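## Task

Slide or carry only the blue bin to the bench edge closest to the arms, and set the hook lying flat on the bench next to it with its handle sticking out past that same edge. All other objects must stay resting on what they rest on now. Nothing may depend on a robot to stay put at the end. Finish by opening the grippers and moving the arms away.

## Robot and tools

Setup: three identical i2rt Big YAM arms named arm1, arm2 and arm3 work around a bench. Each has six joints, a two-finger gripper and a wrist camera (arm1_cam_wrist, arm2_cam_wrist, arm3_cam_wrist). Two fixed cameras, room_a and room_b, view the room. With joints 1 and 6 at zero and the hand level and forward, the wrist camera rides above the hand looking toward the fingertips. The hand can reach roughly 1.0 m from the joint-1 axis. A loose object may occasionally get a small random nudge.

Frame: one shared scene frame, origin on the floor, +z up, in metres. "hand" is the midpoint between the fingertips; the hand's z axis runs along the fingers and the fingers close along its y axis. Hand poses depend on each robot's actual foot pose, which is never printed. Camera calibration (K, distortion, T_world_to_cam, pos_world) is given per camera; real cameras may deviate by a couple of degrees and some millimetres, and wrist camera poses are derived from reported joint angles, so they can be off more. Results list cameras whose numbers changed.

execute_actions: argument "actions" is a list holding exactly one action or none (empty returns state and images only). The action is an object keyed by robot name; under each name is "joints", an object of absolute joint targets by name (not offsets). Include only the arms and joints you want to command. Names, units and ranges: joint1_rad -2.879 to 2.879 (base yaw, positive counter-clockwise seen from above, 0 points where the foot faces); joint2_rad 0 to 3.141 (shoulder, 0 = upper arm back and about level, increasing lifts it up then forward); joint3_rad 0 to 3.019 (elbow, 0 = folded, increasing opens); joint4_rad -1.692 to 1.57 (hand pitch, positive tips fingers up); joint5_rad -1.57 to 1.57 (hand side swing, positive to the arm's right); joint6_rad -2.094 to 2.094 (hand roll, positive clockwise viewed from behind the hand); gripper_m 0 to 0.093 (fingertip gap in metres; grip force tops out near 50 to 62 N per pad). Done tolerances: ±0.045, ±0.14, ±0.09, ±0.055, ±0.03, ±0.035 rad and ±0.003 m. All commanded motions start together but finish independently, and the joints move at different speeds, so the hand may sweep a wide path. Optional "cameras": list drawn from the five camera names or "all"; omitted/null/["all"] gives all, [] gives none. Unknown keys, names or out-of-range values reject the whole call with no motion.

wait: "seconds" 0 to 10; commands nothing and returns state and images.

zoom_image: "camera" (a camera name) and "region" [x0, y0, x1, y1] in pixels of that camera's latest full image, top-left origin, at most 504 by 504; gives a sharper close-up.

finished_scene: "scene" is the scene number (1 or 2); irreversible, reports success and gives the next task. Call it only once the goal is met and stable with grippers open and arms clear. Replying without any tool call ends everything.

Reading results: joint_positions gives angles; joint torques are raw drive outputs in arm-joint order, with offsets, noise and friction, nonzero even in free air. joint_status tells how each commanded motion ended. "off_target": stopped short and may still be pushing. "contact_stop" or "time_out": the joint gave up its target and holds where it stopped, though a timed-out joint may keep a target (possibly clipped to within 0.375, 0.375, 0.113, 0.225, 0.075, 0.3 rad of its position for joints 1 to 6) and keep pushing, finishing the move by itself if freed. Sending a joint its reported position relieves such a push. "joint command not followed" (with a cause line) means a safety check refused that arm's joint targets, often a self- or arm-arm collision check; the gripper part still runs, refused joints show "not_followed", and the arm may retry those targets on later actions until given passable ones. Empty calls never show this line. on_its_own lists what the arm is doing uncommanded; "held at" is the held target, not the position. Joints left out of an action can still be pushing toward old targets. A tiny change from the reported position may not move a joint. A loaded joint sags over time. A stop reported in a result cancels your later motion calls in that reply.

Hazards: arms do not stop on contact and can press very hard; avoid hard pushes, slams, drops and slips. Arms squeezing each other ends the run; the collision check may act late and ignores fingers, gripper housings and wrist cameras. Objects touching arms are fine. Never knock anything off the bench or out of the work area; that ends the scene. Sustained load heats motors: MOTOR HOT appears at 85 °C, and at 100 °C the arm drops everything and goes limp (OVER-TEMPERATURE FAULT, joints marked limit_stop_at_motor_heat; resend targets after cooling). Heat partly carries into the next scene. Shorter robot motion is better.

Each tool is called after "Request:" in YAML: its name, and indented under it one key for each argument.

## Session

Request:
execute_actions:
  actions: []

Scene clock: 0.00 s.
Joint torques (N m, as the arm reports them, + toward a larger angle): no reading
Motor temperatures (°C, as the motors report them): arm1=[22 21 20 22 21 22] | arm2=[19 20 21 20 20 22] | arm3=[20 21 22 19 19 20]
arm1.joint_positions: joint1_rad=-0.143 joint2_rad=+0.502 joint3_rad=+1.489 joint4_rad=-1.367 joint5_rad=+0.112 joint6_rad=+0.729 gripper_m=+0.095
arm1.joint_status: not commanded
arm1.hand: x=-0.8919 y=+0.1485 z=+1.3289 quat_wxyz=(-0.309, +0.248, -0.790, -0.469) (m; scene frame)
arm2.joint_positions: joint1_rad=-0.726 joint2_rad=+0.511 joint3_rad=+1.449 joint4_rad=-1.168 joint5_rad=+0.195 joint6_rad=-0.050 gripper_m=+0.095
arm2.joint_status: not commanded
arm2.hand: x=+0.1429 y=+0.1046 z=+1.3674 quat_wxyz=(-0.604, +0.258, -0.739, -0.149) (m; scene frame)
arm3.joint_positions: joint1_rad=+0.215 joint2_rad=+0.568 joint3_rad=+1.478 joint4_rad=-1.231 joint5_rad=+0.073 joint6_rad=+0.675 gripper_m=+0.095
arm3.joint_status: not commanded
arm3.hand: x=+0.8852 y=+0.2059 z=+1.3911 quat_wxyz=(-0.170, +0.471, -0.660, -0.560) (m; scene frame)
pictures: arm1_cam_wrist, arm2_cam_wrist, arm3_cam_wrist, room_a, room_b
Images, in order (width x height): arm1_cam_wrist 616x616, arm2_cam_wrist 616x616, arm3_cam_wrist 616x616, room_a 504x504, room_b 504x504.

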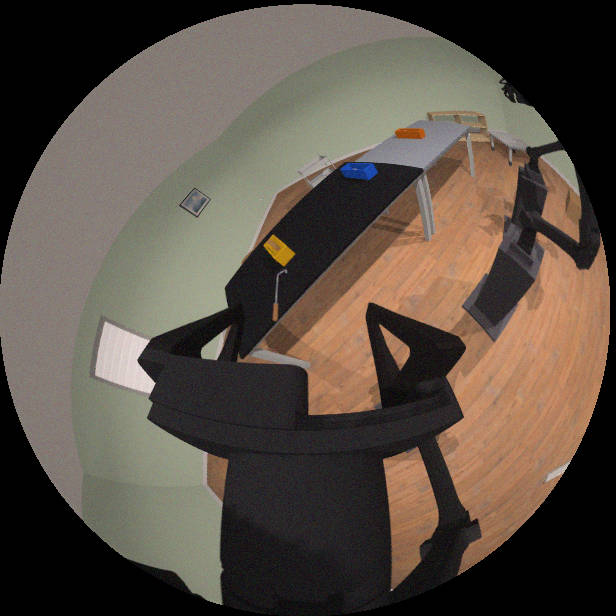

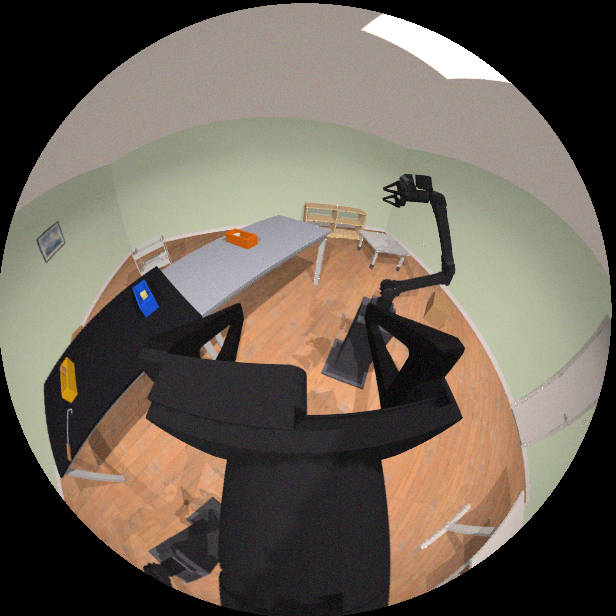

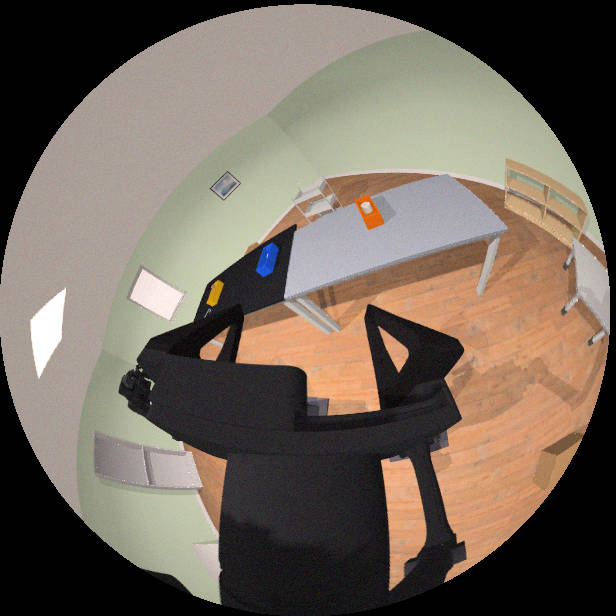

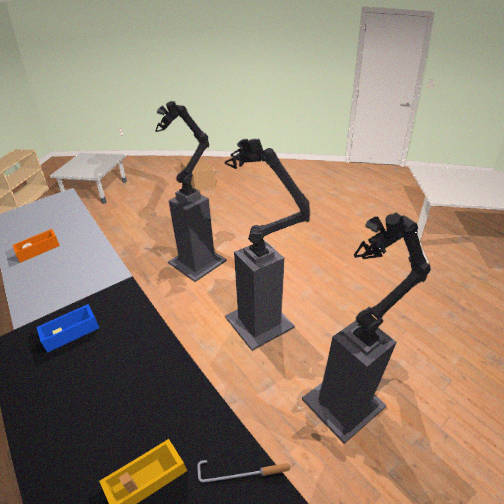

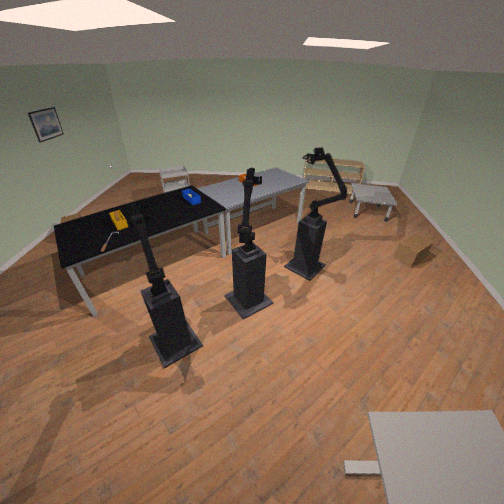

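Request:
zoom_image:
  camera: "room_a"
  region: [90, 400, 320, 504]

Request:
zoom_image:
  camera: "room_a"
  region: [0, 270, 160, 380]

Request:
zoom_image:
  camera: "room_b"
  region: [40, 160, 260, 290]

Region (90, 400, 320, 504) of room_a's 504x504 image, scaled by 2.191, with more detail than that image has; it fills the top 228 rows of this view, and the rest is white.

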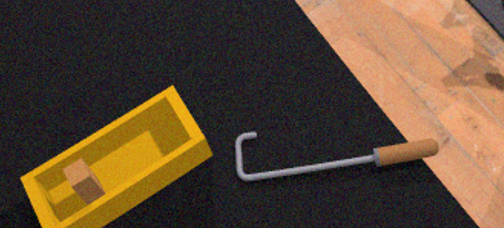

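Region (0, 270, 160, 380) of room_a's 504x504 image, scaled by 3.150, with more detail than that image has; it fills the top 346 rows of this view, and the rest is white.

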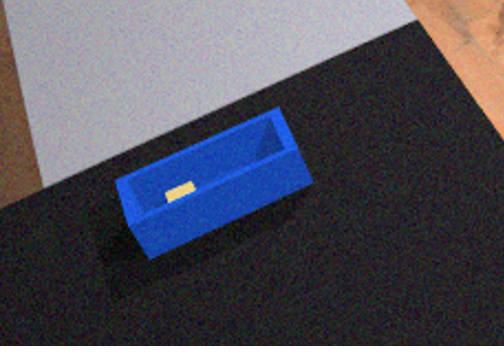

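Region (40, 160, 260, 290) of room_b's 504x504 image, scaled by 2.291, with more detail than that image has; it fills the top 298 rows of this view, and the rest is white.

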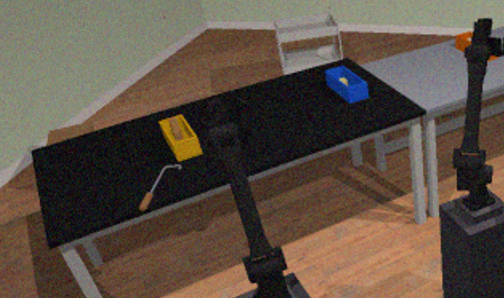

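Request:
execute_actions:
  actions:
    - {"arm1":{"joints":{"joint5_rad":0,"joint6_rad":0}},"arm2":{"joints":{"joint5_rad":0,"joint6_rad":0}},"arm3":{"joints":{"joint5_rad":0,"joint6_rad":0}}}
  cameras: []

Request:
execute_actions:
  actions:
    - {"arm1":{"joints":{"joint1_rad":0.4,"joint3_rad":0.9}},"arm2":{"joints":{"joint1_rad":0.0,"joint2_rad":1.1}},"arm3":{"joints":{"joint1_rad":-0.4,"joint4_rad":-0.5}}}
  cameras: []

Scene clock: 4.83 s.
Joint torques (N m, as the arm reports them, + toward a larger angle): arm1=[ 1.11  4.86  8.27  2.61 -0.2  -0.11] | arm2=[-0.19  4.88  8.03  2.41 -0.31 -0.04] | arm3=[-0.03  4.27  8.34  2.06 -0.17 -0.27]
Motor temperatures (°C, as the motors report them): arm1=[22 21 21 22 21 22] | arm2=[19 20 22 20 20 22] | arm3=[20 21 23 19 19 20]
arm1.joint_positions: joint1_rad=-0.143 joint2_rad=+0.502 joint3_rad=+1.489 joint4_rad=-1.367 joint5_rad=+0.004 joint6_rad=+0.014 gripper_m=+0.095
arm1.joint_status: all done
arm1.hand: x=-0.9101 y=+0.1524 z=+1.3284 quat_wxyz=(-0.425, +0.533, -0.634, -0.365) (m; scene frame)
arm2.joint_positions: joint1_rad=-0.726 joint2_rad=+0.511 joint3_rad=+1.449 joint4_rad=-1.168 joint5_rad=+0.004 joint6_rad=-0.010 gripper_m=+0.095
arm2.joint_status: all done
arm2.hand: x=+0.1224 y=+0.1301 z=+1.3667 quat_wxyz=(-0.576, +0.299, -0.725, -0.231) (m; scene frame)
arm3.joint_positions: joint1_rad=+0.215 joint2_rad=+0.568 joint3_rad=+1.478 joint4_rad=-1.231 joint5_rad=+0.003 joint6_rad=+0.012 gripper_m=+0.095
arm3.joint_status: all done
arm3.hand: x=+0.8740 y=+0.2017 z=+1.3911 quat_wxyz=(-0.320, +0.672, -0.454, -0.490) (m; scene frame)
pictures: none
No camera images: the call's "cameras" was empty. Leave "cameras" out to get every camera's image.

Scene clock: 6.33 s.
Joint torques (N m, as the arm reports them, + toward a larger angle): arm1=[ 1.68  1.71  8.74  2.36 -0.05 -0.13] | arm2=[-0.41 -5.04 11.09  1.98 -0.2  -0.07] | arm3=[-0.54  4.53  8.06  2.54 -0.09 -0.23]
Motor temperatures (°C, as the motors report them): arm1=[22 21 21 22 21 22] | arm2=[19 20 22 20 20 22] | arm3=[20 21 23 19 19 20]
arm1.joint_positions: joint1_rad=+0.392 joint2_rad=+0.502 joint3_rad=+0.902 joint4_rad=-1.367 joint5_rad=+0.003 joint6_rad=+0.013 gripper_m=+0.095
arm1.joint_status: all done
arm1.hand: x=-1.0143 y=+0.1918 z=+1.0472 quat_wxyz=(-0.166, +0.786, -0.542, -0.246) (m; scene frame)
arm2.joint_positions: joint1_rad=+0.003 joint2_rad=+1.102 joint3_rad=+1.449 joint4_rad=-1.168 joint5_rad=+0.002 joint6_rad=-0.009 gripper_m=+0.095
arm2.joint_status: all done
arm2.hand: x=+0.0151 y=+0.4350 z=+1.1889 quat_wxyz=(-0.268, +0.639, -0.677, -0.249) (m; scene frame)
arm3.joint_positions: joint1_rad=-0.394 joint2_rad=+0.568 joint3_rad=+1.478 joint4_rad=-0.524 joint5_rad=+0.001 joint6_rad=+0.011 gripper_m=+0.095
arm3.joint_status: all done
arm3.hand: x=+0.9969 y=+0.2081 z=+1.5608 quat_wxyz=(-0.640, +0.348, -0.438, -0.526) (m; scene frame)
pictures: none
No camera images: the call's "cameras" was empty. Leave "cameras" out to get every camera's image.

Request:
execute_actions:
  actions:
    - {"arm1":{"joints":{"joint1_rad":0.608,"joint2_rad":2.101,"joint3_rad":1.70,"joint4_rad":-0.50,"joint5_rad":0.913,"joint6_rad":0.785,"gripper_m":0.08}},"arm3":{"joints":{"joint2_rad":0.1,"joint3_rad":0.3,"joint4_rad":-0.3}}}
  cameras: ["arm1_cam_wrist","room_a"]

Scene clock: 9.90 s.
Joint torques (N m, as the arm reports them, + toward a larger angle): arm1=[  0.44 -23.07  10.48   2.2    0.64   0.18] | arm2=[-0.68 -5.19 11.07  1.95 -0.19 -0.07] | arm3=[-0.63  3.09 10.21  2.05 -0.08 -0.25]
Motor temperatures (°C, as the motors report them): arm1=[22 21 22 22 21 22] | arm2=[19 20 23 20 20 22] | arm3=[20 21 24 19 19 20]
arm1.joint_positions: joint1_rad=+0.603 joint2_rad=+2.118 joint3_rad=+1.678 joint4_rad=-0.512 joint5_rad=+0.909 joint6_rad=+0.771 gripper_m=+0.080
arm1.joint_status: all done
arm1.hand: x=-1.2265 y=+0.6718 z=+0.8368 quat_wxyz=(-0.445, +0.446, -0.743, -0.227) (m; scene frame)
arm2.joint_positions: joint1_rad=+0.003 joint2_rad=+1.102 joint3_rad=+1.449 joint4_rad=-1.168 joint5_rad=+0.002 joint6_rad=-0.009 gripper_m=+0.095
arm2.joint_status: not commanded
arm2.hand: x=+0.0151 y=+0.4350 z=+1.1889 quat_wxyz=(-0.268, +0.639, -0.677, -0.249) (m; scene frame)
arm3.joint_positions: joint1_rad=-0.394 joint2_rad=+0.109 joint3_rad=+0.300 joint4_rad=-0.302 joint5_rad=+0.001 joint6_rad=+0.011 gripper_m=+0.095
arm3.joint_status: all done
arm3.hand: x=+1.0091 y=+0.2765 z=+1.0597 quat_wxyz=(-0.514, +0.465, -0.583, -0.423) (m; scene frame)
pictures: arm1_cam_wrist, room_a
camera_calibration (this result's frames):
arm1_cam_wrist: T_world_to_cam=[[0.86265, -0.502423, 0.0583567, 1.34711], [-0.441578, -0.804353, -0.397523, 0.338619], [0.246664, 0.317155, -0.915735, 0.979362], [0, 0, 0, 1]] pos_world=[-1.25413, 0.638577, 0.952832]
Images, in order (width x height): arm1_cam_wrist 616x616, room_a 504x504.

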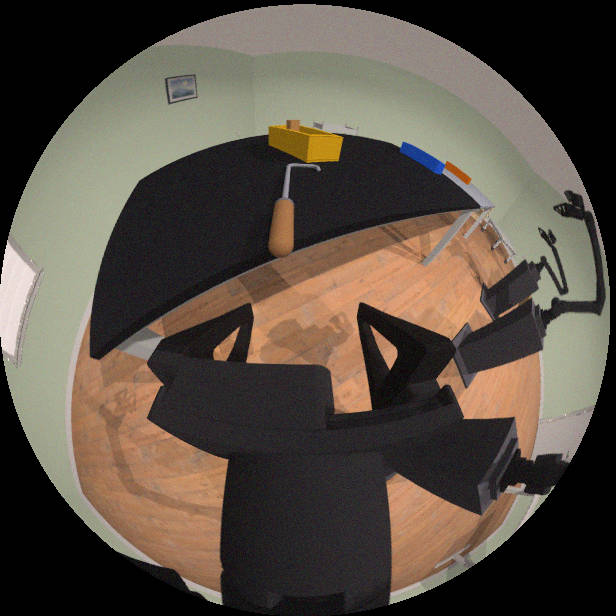

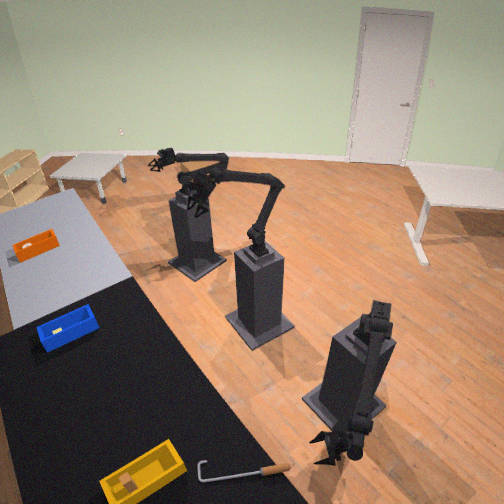

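Request:
execute_actions:
  actions:
    - {"arm1":{"joints":{"joint1_rad":0.446,"joint2_rad":2.15,"joint3_rad":2.018,"joint4_rad":-0.404,"joint5_rad":0.764,"joint6_rad":0.551,"gripper_m":0.09}}}
  cameras: []

Request:
execute_actions:
  actions:
    - {"arm1":{"joints":{"joint2_rad":2.285}}}
  cameras: ["arm1_cam_wrist","room_a"]

Scene clock: 12.27 s.
Joint torques (N m, as the arm reports them, + toward a larger angle): arm1=[  1.8  -22.    12.18   2.6    0.17  -0.22] | arm2=[-0.63 -4.94 11.07  2.01 -0.21 -0.06] | arm3=[-0.5   3.   10.22  2.06 -0.09 -0.24]
Motor temperatures (°C, as the motors report them): arm1=[22 21 23 22 21 22] | arm2=[19 20 23 20 20 22] | arm3=[20 21 24 19 19 20]
arm1.joint_positions: joint1_rad=+0.445 joint2_rad=+2.139 joint3_rad=+1.985 joint4_rad=-0.411 joint5_rad=+0.767 joint6_rad=+0.565 gripper_m=+0.090
arm1.joint_status: all done
arm1.hand: x=-1.1728 y=+0.7944 z=+0.9758 quat_wxyz=(-0.441, +0.400, -0.731, -0.335) (m; scene frame)
arm2.joint_positions: joint1_rad=+0.003 joint2_rad=+1.102 joint3_rad=+1.449 joint4_rad=-1.168 joint5_rad=+0.002 joint6_rad=-0.009 gripper_m=+0.095
arm2.joint_status: not commanded
arm2.hand: x=+0.0151 y=+0.4350 z=+1.1889 quat_wxyz=(-0.268, +0.639, -0.677, -0.249) (m; scene frame)
arm3.joint_positions: joint1_rad=-0.394 joint2_rad=+0.109 joint3_rad=+0.300 joint4_rad=-0.302 joint5_rad=+0.001 joint6_rad=+0.011 gripper_m=+0.095
arm3.joint_status: not commanded
arm3.hand: x=+1.0091 y=+0.2765 z=+1.0597 quat_wxyz=(-0.514, +0.465, -0.583, -0.423) (m; scene frame)
pictures: none
No camera images: the call's "cameras" was empty. Leave "cameras" out to get every camera's image.

Scene clock: 13.97 s.
Joint torques (N m, as the arm reports them, + toward a larger angle): arm1=[  1.5  -24.23  11.99   2.52   0.21  -0.22] | arm2=[-0.48 -5.18 11.11  1.99 -0.2  -0.07] | arm3=[-0.59  3.17 10.27  2.03 -0.08 -0.24]
Motor temperatures (°C, as the motors report them): arm1=[22 22 23 22 21 22] | arm2=[19 20 24 20 20 22] | arm3=[20 21 25 19 19 20]
arm1.joint_positions: joint1_rad=+0.445 joint2_rad=+2.284 joint3_rad=+1.985 joint4_rad=-0.411 joint5_rad=+0.767 joint6_rad=+0.564 gripper_m=+0.090
arm1.joint_status: all done
arm1.hand: x=-1.1763 y=+0.8019 z=+0.8584 quat_wxyz=(-0.436, +0.438, -0.737, -0.274) (m; scene frame)
arm2.joint_positions: joint1_rad=+0.003 joint2_rad=+1.102 joint3_rad=+1.449 joint4_rad=-1.168 joint5_rad=+0.002 joint6_rad=-0.009 gripper_m=+0.095
arm2.joint_status: not commanded
arm2.hand: x=+0.0151 y=+0.4350 z=+1.1889 quat_wxyz=(-0.268, +0.639, -0.677, -0.249) (m; scene frame)
arm3.joint_positions: joint1_rad=-0.394 joint2_rad=+0.109 joint3_rad=+0.300 joint4_rad=-0.302 joint5_rad=+0.001 joint6_rad=+0.011 gripper_m=+0.095
arm3.joint_status: not commanded
arm3.hand: x=+1.0091 y=+0.2765 z=+1.0597 quat_wxyz=(-0.514, +0.465, -0.583, -0.423) (m; scene frame)
pictures: arm1_cam_wrist, room_a
camera_calibration (this result's frames):
arm1_cam_wrist: T_world_to_cam=[[0.882766, -0.469261, -0.0227636, 1.43465], [-0.432122, -0.791977, -0.431328, 0.504237], [0.184377, 0.390598, -0.901908, 0.801532], [0, 0, 0, 1]] pos_world=[-1.19635, 0.759492, 0.973058]
Images, in order (width x height): arm1_cam_wrist 616x616, room_a 504x504.

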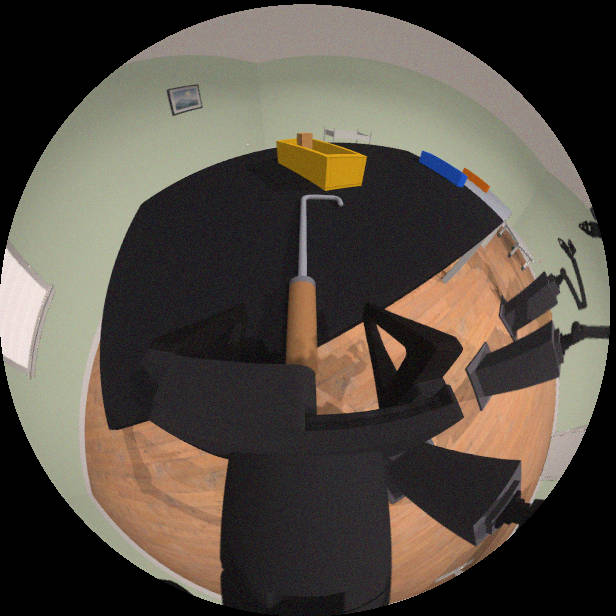

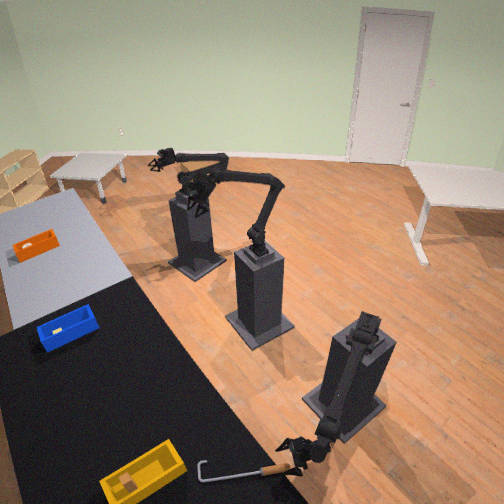

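Request:
execute_actions:
  actions:
    - {"arm1":{"joints":{"joint2_rad":2.35,"joint6_rad":0.62,"gripper_m":0.06}}}
  cameras: ["arm1_cam_wrist","room_a"]

Request:
zoom_image:
  camera: "room_a"
  region: [230, 420, 350, 504]

Scene clock: 15.13 s.
Joint torques (N m, as the arm reports them, + toward a larger angle): arm1=[  1.27 -19.98  11.58   2.32   0.22   0.13] | arm2=[-0.45 -5.04 11.08  1.95 -0.22 -0.06] | arm3=[-0.58  2.99 10.26  2.06 -0.08 -0.24]
Motor temperatures (°C, as the motors report them): arm1=[22 22 23 22 21 22] | arm2=[19 20 24 20 20 22] | arm3=[20 21 25 19 19 20]
arm1.joint_positions: joint1_rad=+0.445 joint2_rad=+2.316 joint3_rad=+1.985 joint4_rad=-0.411 joint5_rad=+0.767 joint6_rad=+0.606 gripper_m=+0.060
arm1.joint_status: all done
arm1.hand: x=-1.1762 y=+0.8015 z=+0.8323 quat_wxyz=(-0.429, +0.430, -0.747, -0.269) (m; scene frame)
arm2.joint_positions: joint1_rad=+0.003 joint2_rad=+1.102 joint3_rad=+1.449 joint4_rad=-1.168 joint5_rad=+0.002 joint6_rad=-0.009 gripper_m=+0.095
arm2.joint_status: not commanded
arm2.hand: x=+0.0151 y=+0.4350 z=+1.1889 quat_wxyz=(-0.268, +0.639, -0.677, -0.249) (m; scene frame)
arm3.joint_positions: joint1_rad=-0.394 joint2_rad=+0.109 joint3_rad=+0.300 joint4_rad=-0.302 joint5_rad=+0.001 joint6_rad=+0.011 gripper_m=+0.095
arm3.joint_status: not commanded
arm3.hand: x=+1.0091 y=+0.2765 z=+1.0597 quat_wxyz=(-0.514, +0.465, -0.583, -0.423) (m; scene frame)
pictures: arm1_cam_wrist, room_a
camera_calibration (this result's frames):
arm1_cam_wrist: T_world_to_cam=[[0.872606, -0.487246, -0.0339082, 1.44544], [-0.456144, -0.788148, -0.413226, 0.446351], [0.174618, 0.376051, -0.909997, 0.785049], [0, 0, 0, 1]] pos_world=[-1.19478, 0.760856, 0.947849]
Images, in order (width x height): arm1_cam_wrist 616x616, room_a 504x504.

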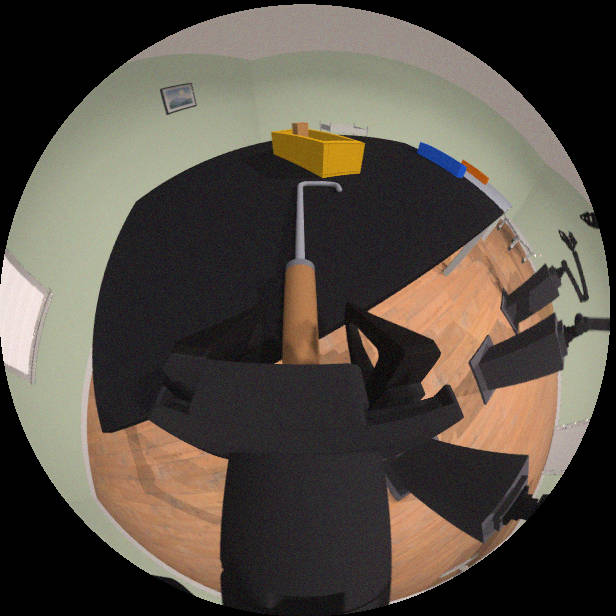

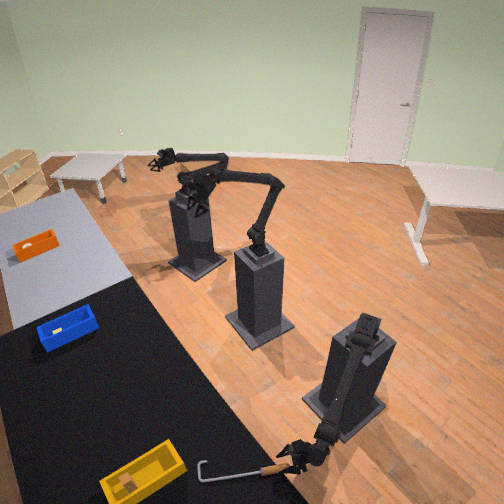

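Region (230, 420, 350, 504) of room_a's 504x504 image, scaled by 4.200, with more detail than that image has; it fills the top 353 rows of this view, and the rest is white.

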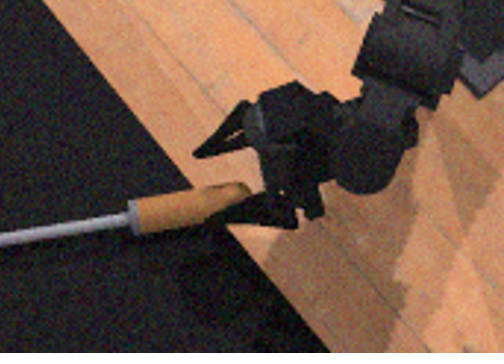

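Request:
execute_actions:
  actions:
    - {"arm1":{"joints":{"joint2_rad":2.378}}}
  cameras: ["arm1_cam_wrist","room_a"]

Request:
zoom_image:
  camera: "room_a"
  region: [230, 420, 350, 504]

Scene clock: 16.23 s.
Joint torques (N m, as the arm reports them, + toward a larger angle): arm1=[  0.94 -20.5   11.48   2.27   0.33   0.16] | arm2=[-0.5  -5.2  11.11  1.95 -0.22 -0.07] | arm3=[-0.71  3.01 10.25  2.04 -0.09 -0.24]
Motor temperatures (°C, as the motors report them): arm1=[22 22 24 22 21 22] | arm2=[19 20 24 20 20 22] | arm3=[20 21 25 19 19 20]
arm1.joint_positions: joint1_rad=+0.445 joint2_rad=+2.342 joint3_rad=+1.985 joint4_rad=-0.411 joint5_rad=+0.767 joint6_rad=+0.607 gripper_m=+0.060
arm1.joint_status: all done
arm1.hand: x=-1.1757 y=+0.8006 z=+0.8112 quat_wxyz=(-0.428, +0.437, -0.748, -0.258) (m; scene frame)
arm2.joint_positions: joint1_rad=+0.003 joint2_rad=+1.102 joint3_rad=+1.449 joint4_rad=-1.168 joint5_rad=+0.002 joint6_rad=-0.009 gripper_m=+0.095
arm2.joint_status: not commanded
arm2.hand: x=+0.0151 y=+0.4350 z=+1.1889 quat_wxyz=(-0.268, +0.639, -0.677, -0.249) (m; scene frame)
arm3.joint_positions: joint1_rad=-0.394 joint2_rad=+0.109 joint3_rad=+0.300 joint4_rad=-0.302 joint5_rad=+0.001 joint6_rad=+0.011 gripper_m=+0.095
arm3.joint_status: not commanded
arm3.hand: x=+1.0091 y=+0.2765 z=+1.0597 quat_wxyz=(-0.514, +0.465, -0.583, -0.423) (m; scene frame)
pictures: arm1_cam_wrist, room_a
camera_calibration (this result's frames):
arm1_cam_wrist: T_world_to_cam=[[0.872764, -0.487961, -0.0132939, 1.42797], [-0.452009, -0.797578, -0.399446, 0.438349], [0.184311, 0.354631, -0.91666, 0.800068], [0, 0, 0, 1]] pos_world=[-1.1956, 0.762682, 0.927471]
Images, in order (width x height): arm1_cam_wrist 616x616, room_a 504x504.

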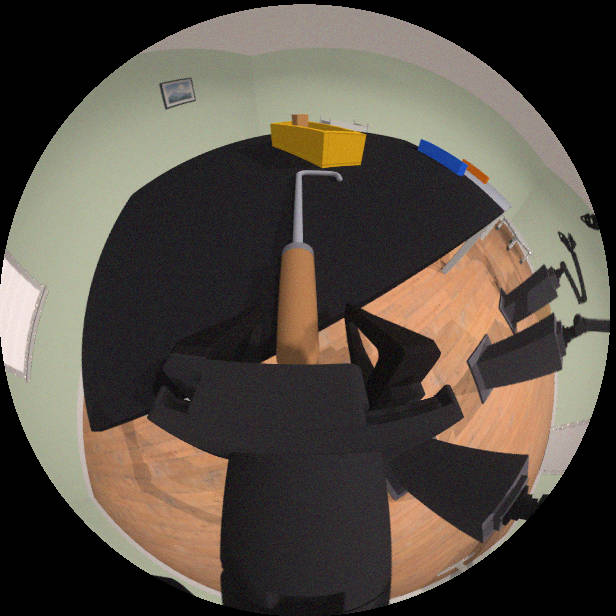

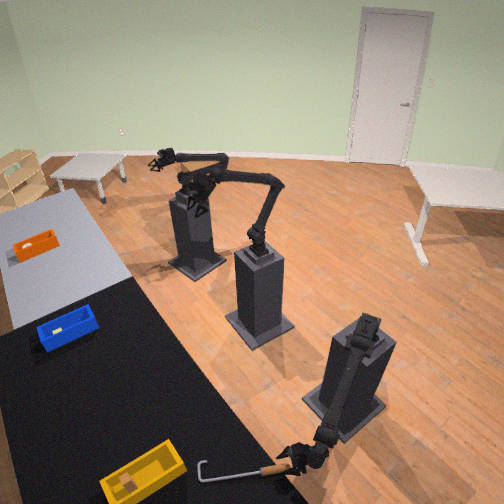

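Region (230, 420, 350, 504) of room_a's 504x504 image, scaled by 4.200, with more detail than that image has; it fills the top 353 rows of this view, and the rest is white.

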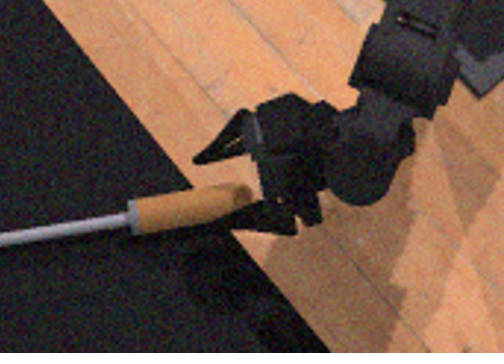

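Request:
execute_actions:
  actions:
    - {"arm1":{"joints":{"joint2_rad":2.385,"gripper_m":0.0}}}
  cameras: ["arm1_cam_wrist"]

Scene clock: 17.17 s.
Joint torques (N m, as the arm reports them, + toward a larger angle): arm1=[  1.32 -20.8   11.92   2.31   0.39   0.16] | arm2=[-0.46 -4.97 11.09  1.93 -0.22 -0.06] | arm3=[-0.55  3.18 10.27  2.07 -0.09 -0.24]
Motor temperatures (°C, as the motors report them): arm1=[22 22 24 22 21 22] | arm2=[19 20 24 20 20 22] | arm3=[20 21 25 19 19 20]
arm1.joint_positions: joint1_rad=+0.445 joint2_rad=+2.342 joint3_rad=+1.985 joint4_rad=-0.411 joint5_rad=+0.764 joint6_rad=+0.609 gripper_m=+0.027
arm1.joint_status: gripper_m off_target (ended at +0.027, target +0.000); the others done
arm1.hand: x=-1.1761 y=+0.8007 z=+0.8107 quat_wxyz=(-0.426, +0.437, -0.749, -0.259) (m; scene frame)
arm2.joint_positions: joint1_rad=+0.003 joint2_rad=+1.102 joint3_rad=+1.449 joint4_rad=-1.168 joint5_rad=+0.002 joint6_rad=-0.009 gripper_m=+0.095
arm2.joint_status: not commanded
arm2.hand: x=+0.0151 y=+0.4350 z=+1.1889 quat_wxyz=(-0.268, +0.639, -0.677, -0.249) (m; scene frame)
arm3.joint_positions: joint1_rad=-0.394 joint2_rad=+0.109 joint3_rad=+0.300 joint4_rad=-0.302 joint5_rad=+0.001 joint6_rad=+0.011 gripper_m=+0.095
arm3.joint_status: not commanded
arm3.hand: x=+1.0091 y=+0.2765 z=+1.0597 quat_wxyz=(-0.514, +0.465, -0.583, -0.423) (m; scene frame)
pictures: arm1_cam_wrist
camera_calibration (this result's frames):
arm1_cam_wrist: T_world_to_cam=[[0.873189, -0.487128, -0.0157317, 1.43013], [-0.452431, -0.798145, -0.397833, 0.436653], [0.181239, 0.3545, -0.917323, 0.796663], [0, 0, 0, 1]] pos_world=[-1.19561, 0.762754, 0.92701]
Images, in order (width x height): arm1_cam_wrist 616x616.

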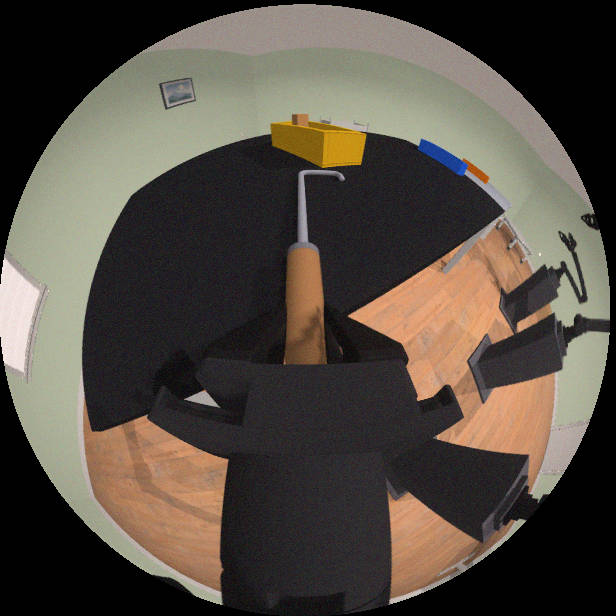

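Request:
execute_actions:
  actions:
    - {"arm1":{"joints":{"joint2_rad":2.15}},"arm2":{"joints":{"joint1_rad":-0.1}}}
  cameras: ["arm1_cam_wrist","room_a"]

Scene clock: 18.57 s.
Joint torques (N m, as the arm reports them, + toward a larger angle): arm1=[  2.23 -20.34  11.62   2.12   0.4    0.04] | arm2=[ 0.1  -5.17 11.11  1.97 -0.2  -0.06] | arm3=[-0.73  3.03 10.26  2.06 -0.08 -0.23]
Motor temperatures (°C, as the motors report them): arm1=[22 22 24 22 21 22] | arm2=[19 20 24 20 20 22] | arm3=[20 21 25 19 19 20]
arm1.joint_positions: joint1_rad=+0.445 joint2_rad=+2.123 joint3_rad=+1.990 joint4_rad=-0.411 joint5_rad=+0.762 joint6_rad=+0.609 gripper_m=+0.001
arm1.joint_status: all done
arm1.on_its_own: gripper_m moved -0.026 to your old target +0.000
arm1.hand: x=-1.1731 y=+0.7935 z=+0.9913 quat_wxyz=(-0.432, +0.379, -0.738, -0.354) (m; scene frame)
arm2.joint_positions: joint1_rad=-0.104 joint2_rad=+1.102 joint3_rad=+1.449 joint4_rad=-1.168 joint5_rad=+0.002 joint6_rad=-0.009 gripper_m=+0.095
arm2.joint_status: all done
arm2.hand: x=+0.0617 y=+0.4293 z=+1.1888 quat_wxyz=(-0.281, +0.601, -0.710, -0.234) (m; scene frame)
arm3.joint_positions: joint1_rad=-0.394 joint2_rad=+0.109 joint3_rad=+0.300 joint4_rad=-0.302 joint5_rad=+0.001 joint6_rad=+0.011 gripper_m=+0.095
arm3.joint_status: not commanded
arm3.hand: x=+1.0091 y=+0.2765 z=+1.0597 quat_wxyz=(-0.514, +0.465, -0.583, -0.423) (m; scene frame)
pictures: arm1_cam_wrist, room_a
camera_calibration (this result's frames):
arm1_cam_wrist: T_world_to_cam=[[0.863973, -0.464, -0.195586, 1.57594], [-0.494167, -0.706734, -0.506286, 0.49013], [0.0966895, 0.53407, -0.839893, 0.64595], [0, 0, 0, 1]] pos_world=[-1.18182, 0.732644, 1.09891]
Images, in order (width x height): arm1_cam_wrist 616x616, room_a 504x504.

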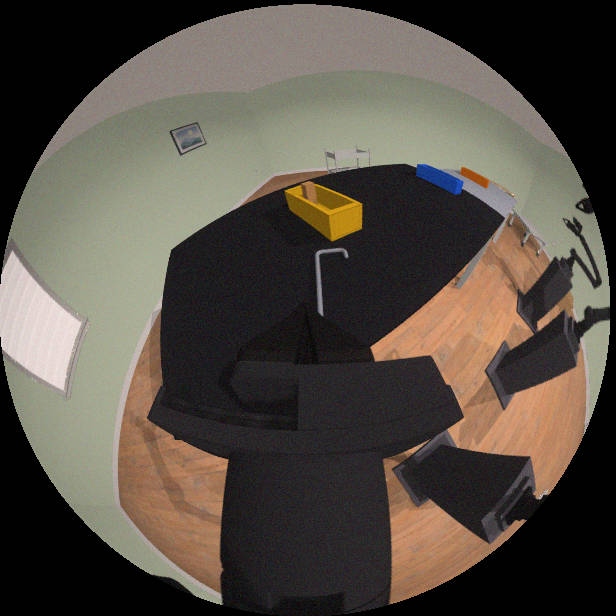

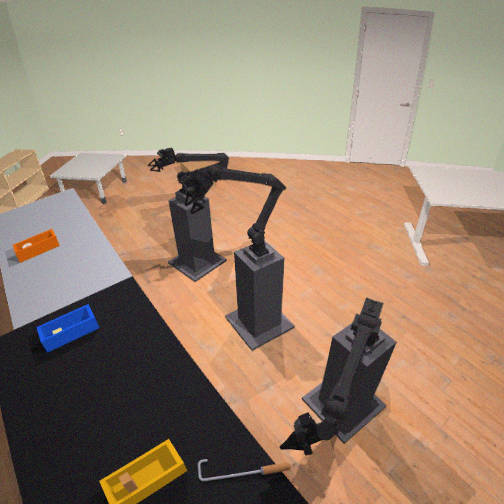

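Request:
execute_actions:
  actions:
    - {"arm1":{"joints":{"joint1_rad":0.452,"joint2_rad":2.33,"joint3_rad":1.865,"joint4_rad":0.145,"joint5_rad":0.893,"joint6_rad":0.306,"gripper_m":0.07}}}
  cameras: ["arm1_cam_wrist","room_a"]

Scene clock: 20.17 s.
Joint torques (N m, as the arm reports them, + toward a larger angle): arm1=[  0.43 -24.73   9.85   2.87   0.37  -0.09] | arm2=[ 0.23 -5.07 11.09  1.89 -0.2  -0.06] | arm3=[-0.61  3.04 10.26  2.07 -0.09 -0.24]
Motor temperatures (°C, as the motors report them): arm1=[22 22 24 22 21 22] | arm2=[19 20 24 20 20 22] | arm3=[20 21 26 19 19 20]
arm1.joint_positions: joint1_rad=+0.445 joint2_rad=+2.350 joint3_rad=+1.845 joint4_rad=+0.128 joint5_rad=+0.889 joint6_rad=+0.320 gripper_m=+0.070
arm1.joint_status: all done
arm1.hand: x=-1.1651 y=+0.8116 z=+0.8275 quat_wxyz=(-0.528, +0.395, -0.678, -0.323) (m; scene frame)
arm2.joint_positions: joint1_rad=-0.104 joint2_rad=+1.102 joint3_rad=+1.449 joint4_rad=-1.168 joint5_rad=+0.002 joint6_rad=-0.009 gripper_m=+0.095
arm2.joint_status: not commanded
arm2.hand: x=+0.0617 y=+0.4293 z=+1.1888 quat_wxyz=(-0.281, +0.601, -0.710, -0.234) (m; scene frame)
arm3.joint_positions: joint1_rad=-0.394 joint2_rad=+0.109 joint3_rad=+0.300 joint4_rad=-0.302 joint5_rad=+0.001 joint6_rad=+0.011 gripper_m=+0.095
arm3.joint_status: not commanded
arm3.hand: x=+1.0091 y=+0.2765 z=+1.0597 quat_wxyz=(-0.514, +0.465, -0.583, -0.423) (m; scene frame)
pictures: arm1_cam_wrist, room_a
camera_calibration (this result's frames):
arm1_cam_wrist: T_world_to_cam=[[0.87664, -0.480663, -0.0215611, 1.42972], [-0.379604, -0.663403, -0.644823, 0.636884], [0.295639, 0.573462, -0.764028, 0.634885], [0, 0, 0, 1]] pos_world=[-1.19928, 0.745641, 0.926573]
Images, in order (width x height): arm1_cam_wrist 616x616, room_a 504x504.

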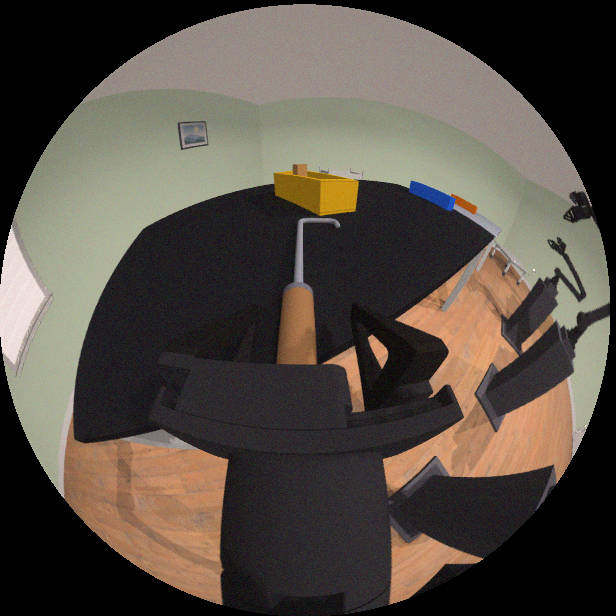

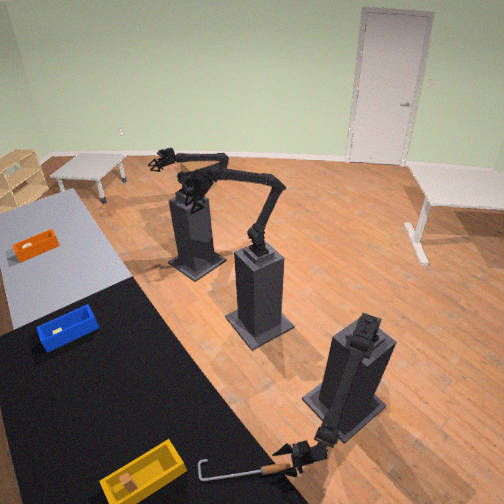

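Need ~3 cm down.

Request:
execute_actions:
  actions:
    - {"arm1":{"joints":{"joint2_rad":2.42,"joint6_rad":0.345}}}
  cameras: ["arm1_cam_wrist","room_b"]

Request:
zoom_image:
  camera: "room_b"
  region: [70, 215, 150, 275]

Scene clock: 37.70 s.
Joint torques (N m, as the arm reports them, + toward a larger angle): arm1=[  1.27 -21.25  10.29   3.12   0.38   0.12] | arm2=[ 0.28 -5.08 11.13  2.01 -0.21 -0.06] | arm3=[-0.6   3.18 10.24  2.07 -0.09 -0.25]
Motor temperatures (°C, as the motors report them): arm1=[22 24 25 22 21 22] | arm2=[19 20 25 20 20 22] | arm3=[20 21 27 19 19 20]
arm1.joint_positions: joint1_rad=+0.445 joint2_rad=+2.388 joint3_rad=+1.845 joint4_rad=+0.130 joint5_rad=+0.889 joint6_rad=+0.331 gripper_m=+0.070
arm1.joint_status: all done
arm1.hand: x=-1.1644 y=+0.8101 z=+0.7972 quat_wxyz=(-0.525, +0.403, -0.682, -0.312) (m; scene frame)
arm2.joint_positions: joint1_rad=-0.104 joint2_rad=+1.102 joint3_rad=+1.449 joint4_rad=-1.168 joint5_rad=+0.002 joint6_rad=-0.009 gripper_m=+0.095
arm2.joint_status: not commanded
arm2.hand: x=+0.0617 y=+0.4293 z=+1.1888 quat_wxyz=(-0.281, +0.601, -0.710, -0.234) (m; scene frame)
arm3.joint_positions: joint1_rad=-0.394 joint2_rad=+0.109 joint3_rad=+0.300 joint4_rad=-0.302 joint5_rad=+0.001 joint6_rad=+0.011 gripper_m=+0.095
arm3.joint_status: not commanded
arm3.hand: x=+1.0091 y=+0.2765 z=+1.0597 quat_wxyz=(-0.514, +0.465, -0.583, -0.423) (m; scene frame)
pictures: arm1_cam_wrist, room_b
camera_calibration (this result's frames):
arm1_cam_wrist: T_world_to_cam=[[0.875414, -0.483361, -0.00346852, 1.41407], [-0.377881, -0.679869, -0.628478, 0.618919], [0.301424, 0.551489, -0.77782, 0.647923], [0, 0, 0, 1]] pos_world=[-1.19932, 0.746969, 0.897848]
Images, in order (width x height): arm1_cam_wrist 616x616, room_b 504x504.

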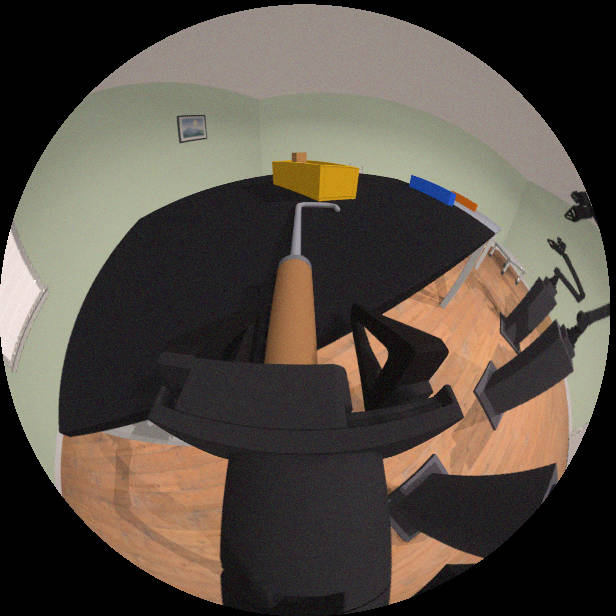

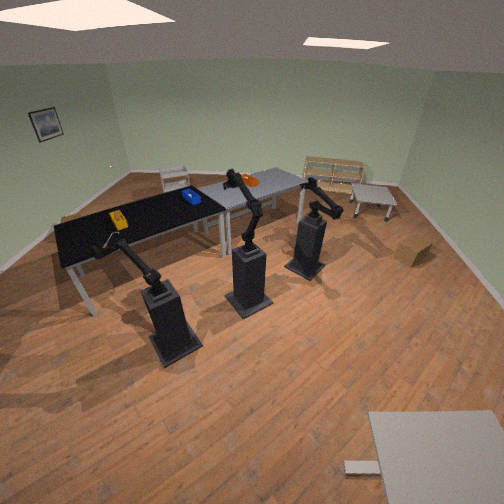

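Region (70, 215, 150, 275) of room_b's 504x504 image, scaled by 6.300, with more detail than that image has; it fills the top 378 rows of this view, and the rest is white.

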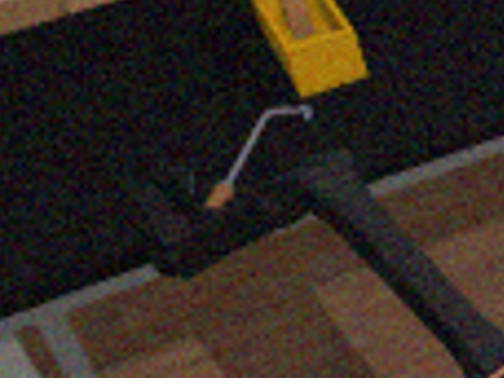

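Request:
execute_actions:
  actions:
    - {"arm1":{"joints":{"joint2_rad":2.436,"gripper_m":0.05}}}
  cameras: ["arm1_cam_wrist"]

Scene clock: 38.43 s.
Joint torques (N m, as the arm reports them, + toward a larger angle): arm1=[  1.34 -19.99  10.03   3.05   0.43   0.12] | arm2=[ 0.22 -5.13 11.1   1.96 -0.2  -0.06] | arm3=[-0.64  3.13 10.23  2.05 -0.09 -0.24]
Motor temperatures (°C, as the motors report them): arm1=[22 24 25 22 21 22] | arm2=[19 20 26 20 20 22] | arm3=[20 21 27 19 19 20]
arm1.joint_positions: joint1_rad=+0.445 joint2_rad=+2.393 joint3_rad=+1.845 joint4_rad=+0.130 joint5_rad=+0.889 joint6_rad=+0.332 gripper_m=+0.050
arm1.joint_status: all done
arm1.hand: x=-1.1643 y=+0.8098 z=+0.7925 quat_wxyz=(-0.525, +0.404, -0.682, -0.310) (m; scene frame)
arm2.joint_positions: joint1_rad=-0.104 joint2_rad=+1.102 joint3_rad=+1.449 joint4_rad=-1.168 joint5_rad=+0.002 joint6_rad=-0.009 gripper_m=+0.095
arm2.joint_status: not commanded
arm2.hand: x=+0.0617 y=+0.4293 z=+1.1888 quat_wxyz=(-0.281, +0.601, -0.710, -0.234) (m; scene frame)
arm3.joint_positions: joint1_rad=-0.394 joint2_rad=+0.109 joint3_rad=+0.300 joint4_rad=-0.302 joint5_rad=+0.001 joint6_rad=+0.011 gripper_m=+0.095
arm3.joint_status: not commanded
arm3.hand: x=+1.0091 y=+0.2765 z=+1.0597 quat_wxyz=(-0.514, +0.465, -0.583, -0.423) (m; scene frame)
pictures: arm1_cam_wrist
camera_calibration (this result's frames):
arm1_cam_wrist: T_world_to_cam=[[0.87537, -0.483453, 0.000767436, 1.41042], [-0.376651, -0.682982, -0.625835, 0.61767], [0.303086, 0.547548, -0.779955, 0.651247], [0, 0, 0, 1]] pos_world=[-1.19938, 0.747142, 0.89342]
Images, in order (width x height): arm1_cam_wrist 616x616.

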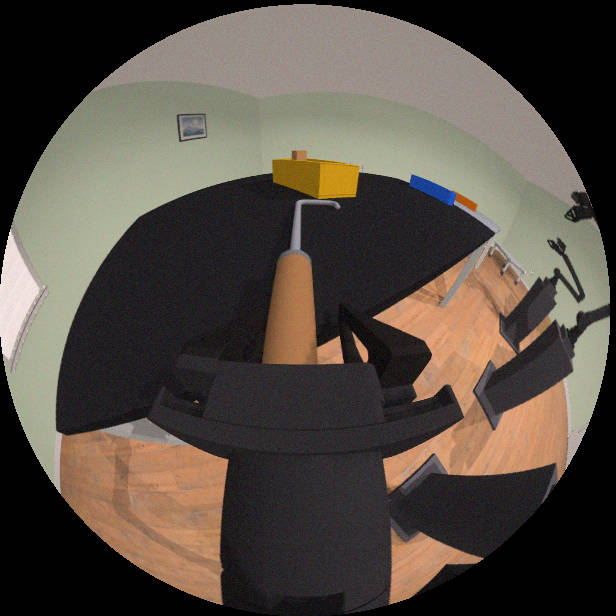

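Request:
execute_actions:
  actions:
    - {"arm1":{"joints":{"gripper_m":0.0}}}
  cameras: ["arm1_cam_wrist"]

Request:
execute_actions:
  actions:
    - {"arm1":{"joints":{"joint2_rad":2.33}}}
  cameras: ["arm1_cam_wrist","room_a"]

Scene clock: 39.17 s.
Joint torques (N m, as the arm reports them, + toward a larger angle): arm1=[  1.79 -21.34  10.22   2.8    0.36   0.11] | arm2=[ 0.2  -5.19 11.08  1.98 -0.2  -0.06] | arm3=[-0.52  2.99 10.23  2.03 -0.09 -0.24]
Motor temperatures (°C, as the motors report them): arm1=[22 24 25 22 21 22] | arm2=[19 20 26 20 20 22] | arm3=[20 21 27 19 19 20]
arm1.joint_positions: joint1_rad=+0.445 joint2_rad=+2.393 joint3_rad=+1.845 joint4_rad=+0.130 joint5_rad=+0.891 joint6_rad=+0.332 gripper_m=+0.030
arm1.joint_status: gripper_m off_target (ended at +0.030, target +0.000)
arm1.hand: x=-1.1641 y=+0.8097 z=+0.7925 quat_wxyz=(-0.525, +0.404, -0.682, -0.309) (m; scene frame)
arm2.joint_positions: joint1_rad=-0.104 joint2_rad=+1.102 joint3_rad=+1.449 joint4_rad=-1.168 joint5_rad=+0.002 joint6_rad=-0.009 gripper_m=+0.095
arm2.joint_status: not commanded
arm2.hand: x=+0.0617 y=+0.4293 z=+1.1888 quat_wxyz=(-0.281, +0.601, -0.710, -0.234) (m; scene frame)
arm3.joint_positions: joint1_rad=-0.394 joint2_rad=+0.109 joint3_rad=+0.300 joint4_rad=-0.302 joint5_rad=+0.001 joint6_rad=+0.011 gripper_m=+0.095
arm3.joint_status: not commanded
arm3.hand: x=+1.0091 y=+0.2765 z=+1.0597 quat_wxyz=(-0.514, +0.465, -0.583, -0.423) (m; scene frame)
pictures: arm1_cam_wrist
camera_calibration (this result's frames):
arm1_cam_wrist: T_world_to_cam=[[0.874864, -0.484368, 0.00104435, 1.41017], [-0.377099, -0.682466, -0.626128, 0.617015], [0.303989, 0.547383, -0.77972, 0.652283], [0, 0, 0, 1]] pos_world=[-1.19932, 0.747084, 0.893456]
Images, in order (width x height): arm1_cam_wrist 616x616.

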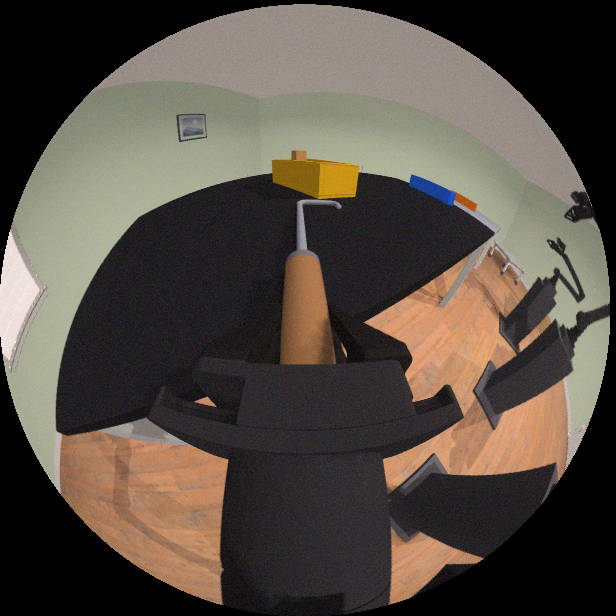

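Scene clock: 39.83 s.
Joint torques (N m, as the arm reports them, + toward a larger angle): arm1=[  1.23 -28.16  10.04   2.93   0.38   0.14] | arm2=[ 0.17 -5.13 11.07  2.01 -0.19 -0.07] | arm3=[-0.59  2.96 10.24  2.07 -0.09 -0.24]
Motor temperatures (°C, as the motors report them): arm1=[22 24 25 22 21 22] | arm2=[19 20 26 20 20 22] | arm3=[20 21 27 19 19 20]
arm1.joint_positions: joint1_rad=+0.445 joint2_rad=+2.392 joint3_rad=+1.845 joint4_rad=+0.130 joint5_rad=+0.891 joint6_rad=+0.332 gripper_m=+0.030
arm1.joint_status: all done
arm1.hand: x=-1.1642 y=+0.8098 z=+0.7938 quat_wxyz=(-0.525, +0.403, -0.682, -0.310) (m; scene frame)
arm2.joint_positions: joint1_rad=-0.104 joint2_rad=+1.102 joint3_rad=+1.449 joint4_rad=-1.168 joint5_rad=+0.002 joint6_rad=-0.009 gripper_m=+0.095
arm2.joint_status: not commanded
arm2.hand: x=+0.0617 y=+0.4293 z=+1.1888 quat_wxyz=(-0.281, +0.601, -0.710, -0.234) (m; scene frame)
arm3.joint_positions: joint1_rad=-0.394 joint2_rad=+0.109 joint3_rad=+0.300 joint4_rad=-0.302 joint5_rad=+0.001 joint6_rad=+0.011 gripper_m=+0.095
arm3.joint_status: not commanded
arm3.hand: x=+1.0091 y=+0.2765 z=+1.0597 quat_wxyz=(-0.514, +0.465, -0.583, -0.423) (m; scene frame)
pictures: arm1_cam_wrist, room_a
camera_calibration (this result's frames):
arm1_cam_wrist: T_world_to_cam=[[0.874864, -0.484368, -0.00018459, 1.41123], [-0.377499, -0.681597, -0.626833, 0.617233], [0.303492, 0.548464, -0.779153, 0.651314], [0, 0, 0, 1]] pos_world=[-1.19929, 0.747036, 0.894636]
Images, in order (width x height): arm1_cam_wrist 616x616, room_a 504x504.

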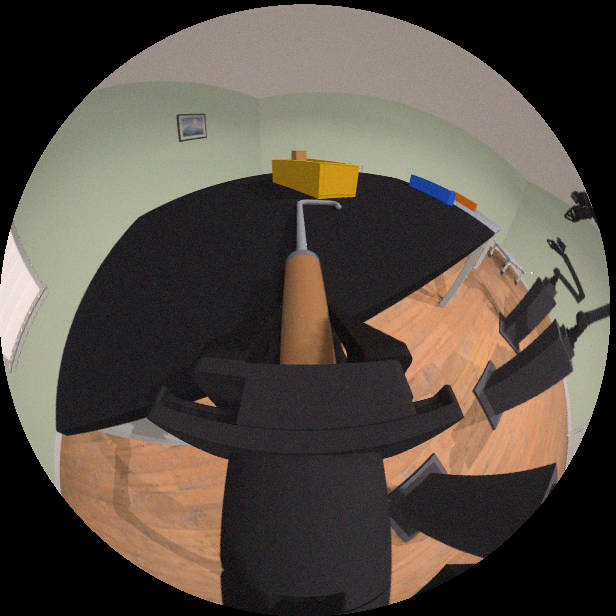

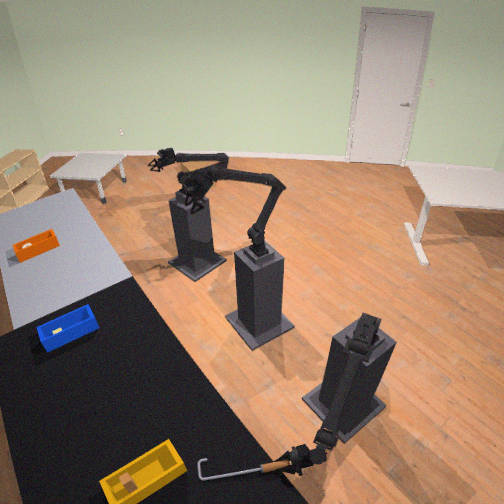

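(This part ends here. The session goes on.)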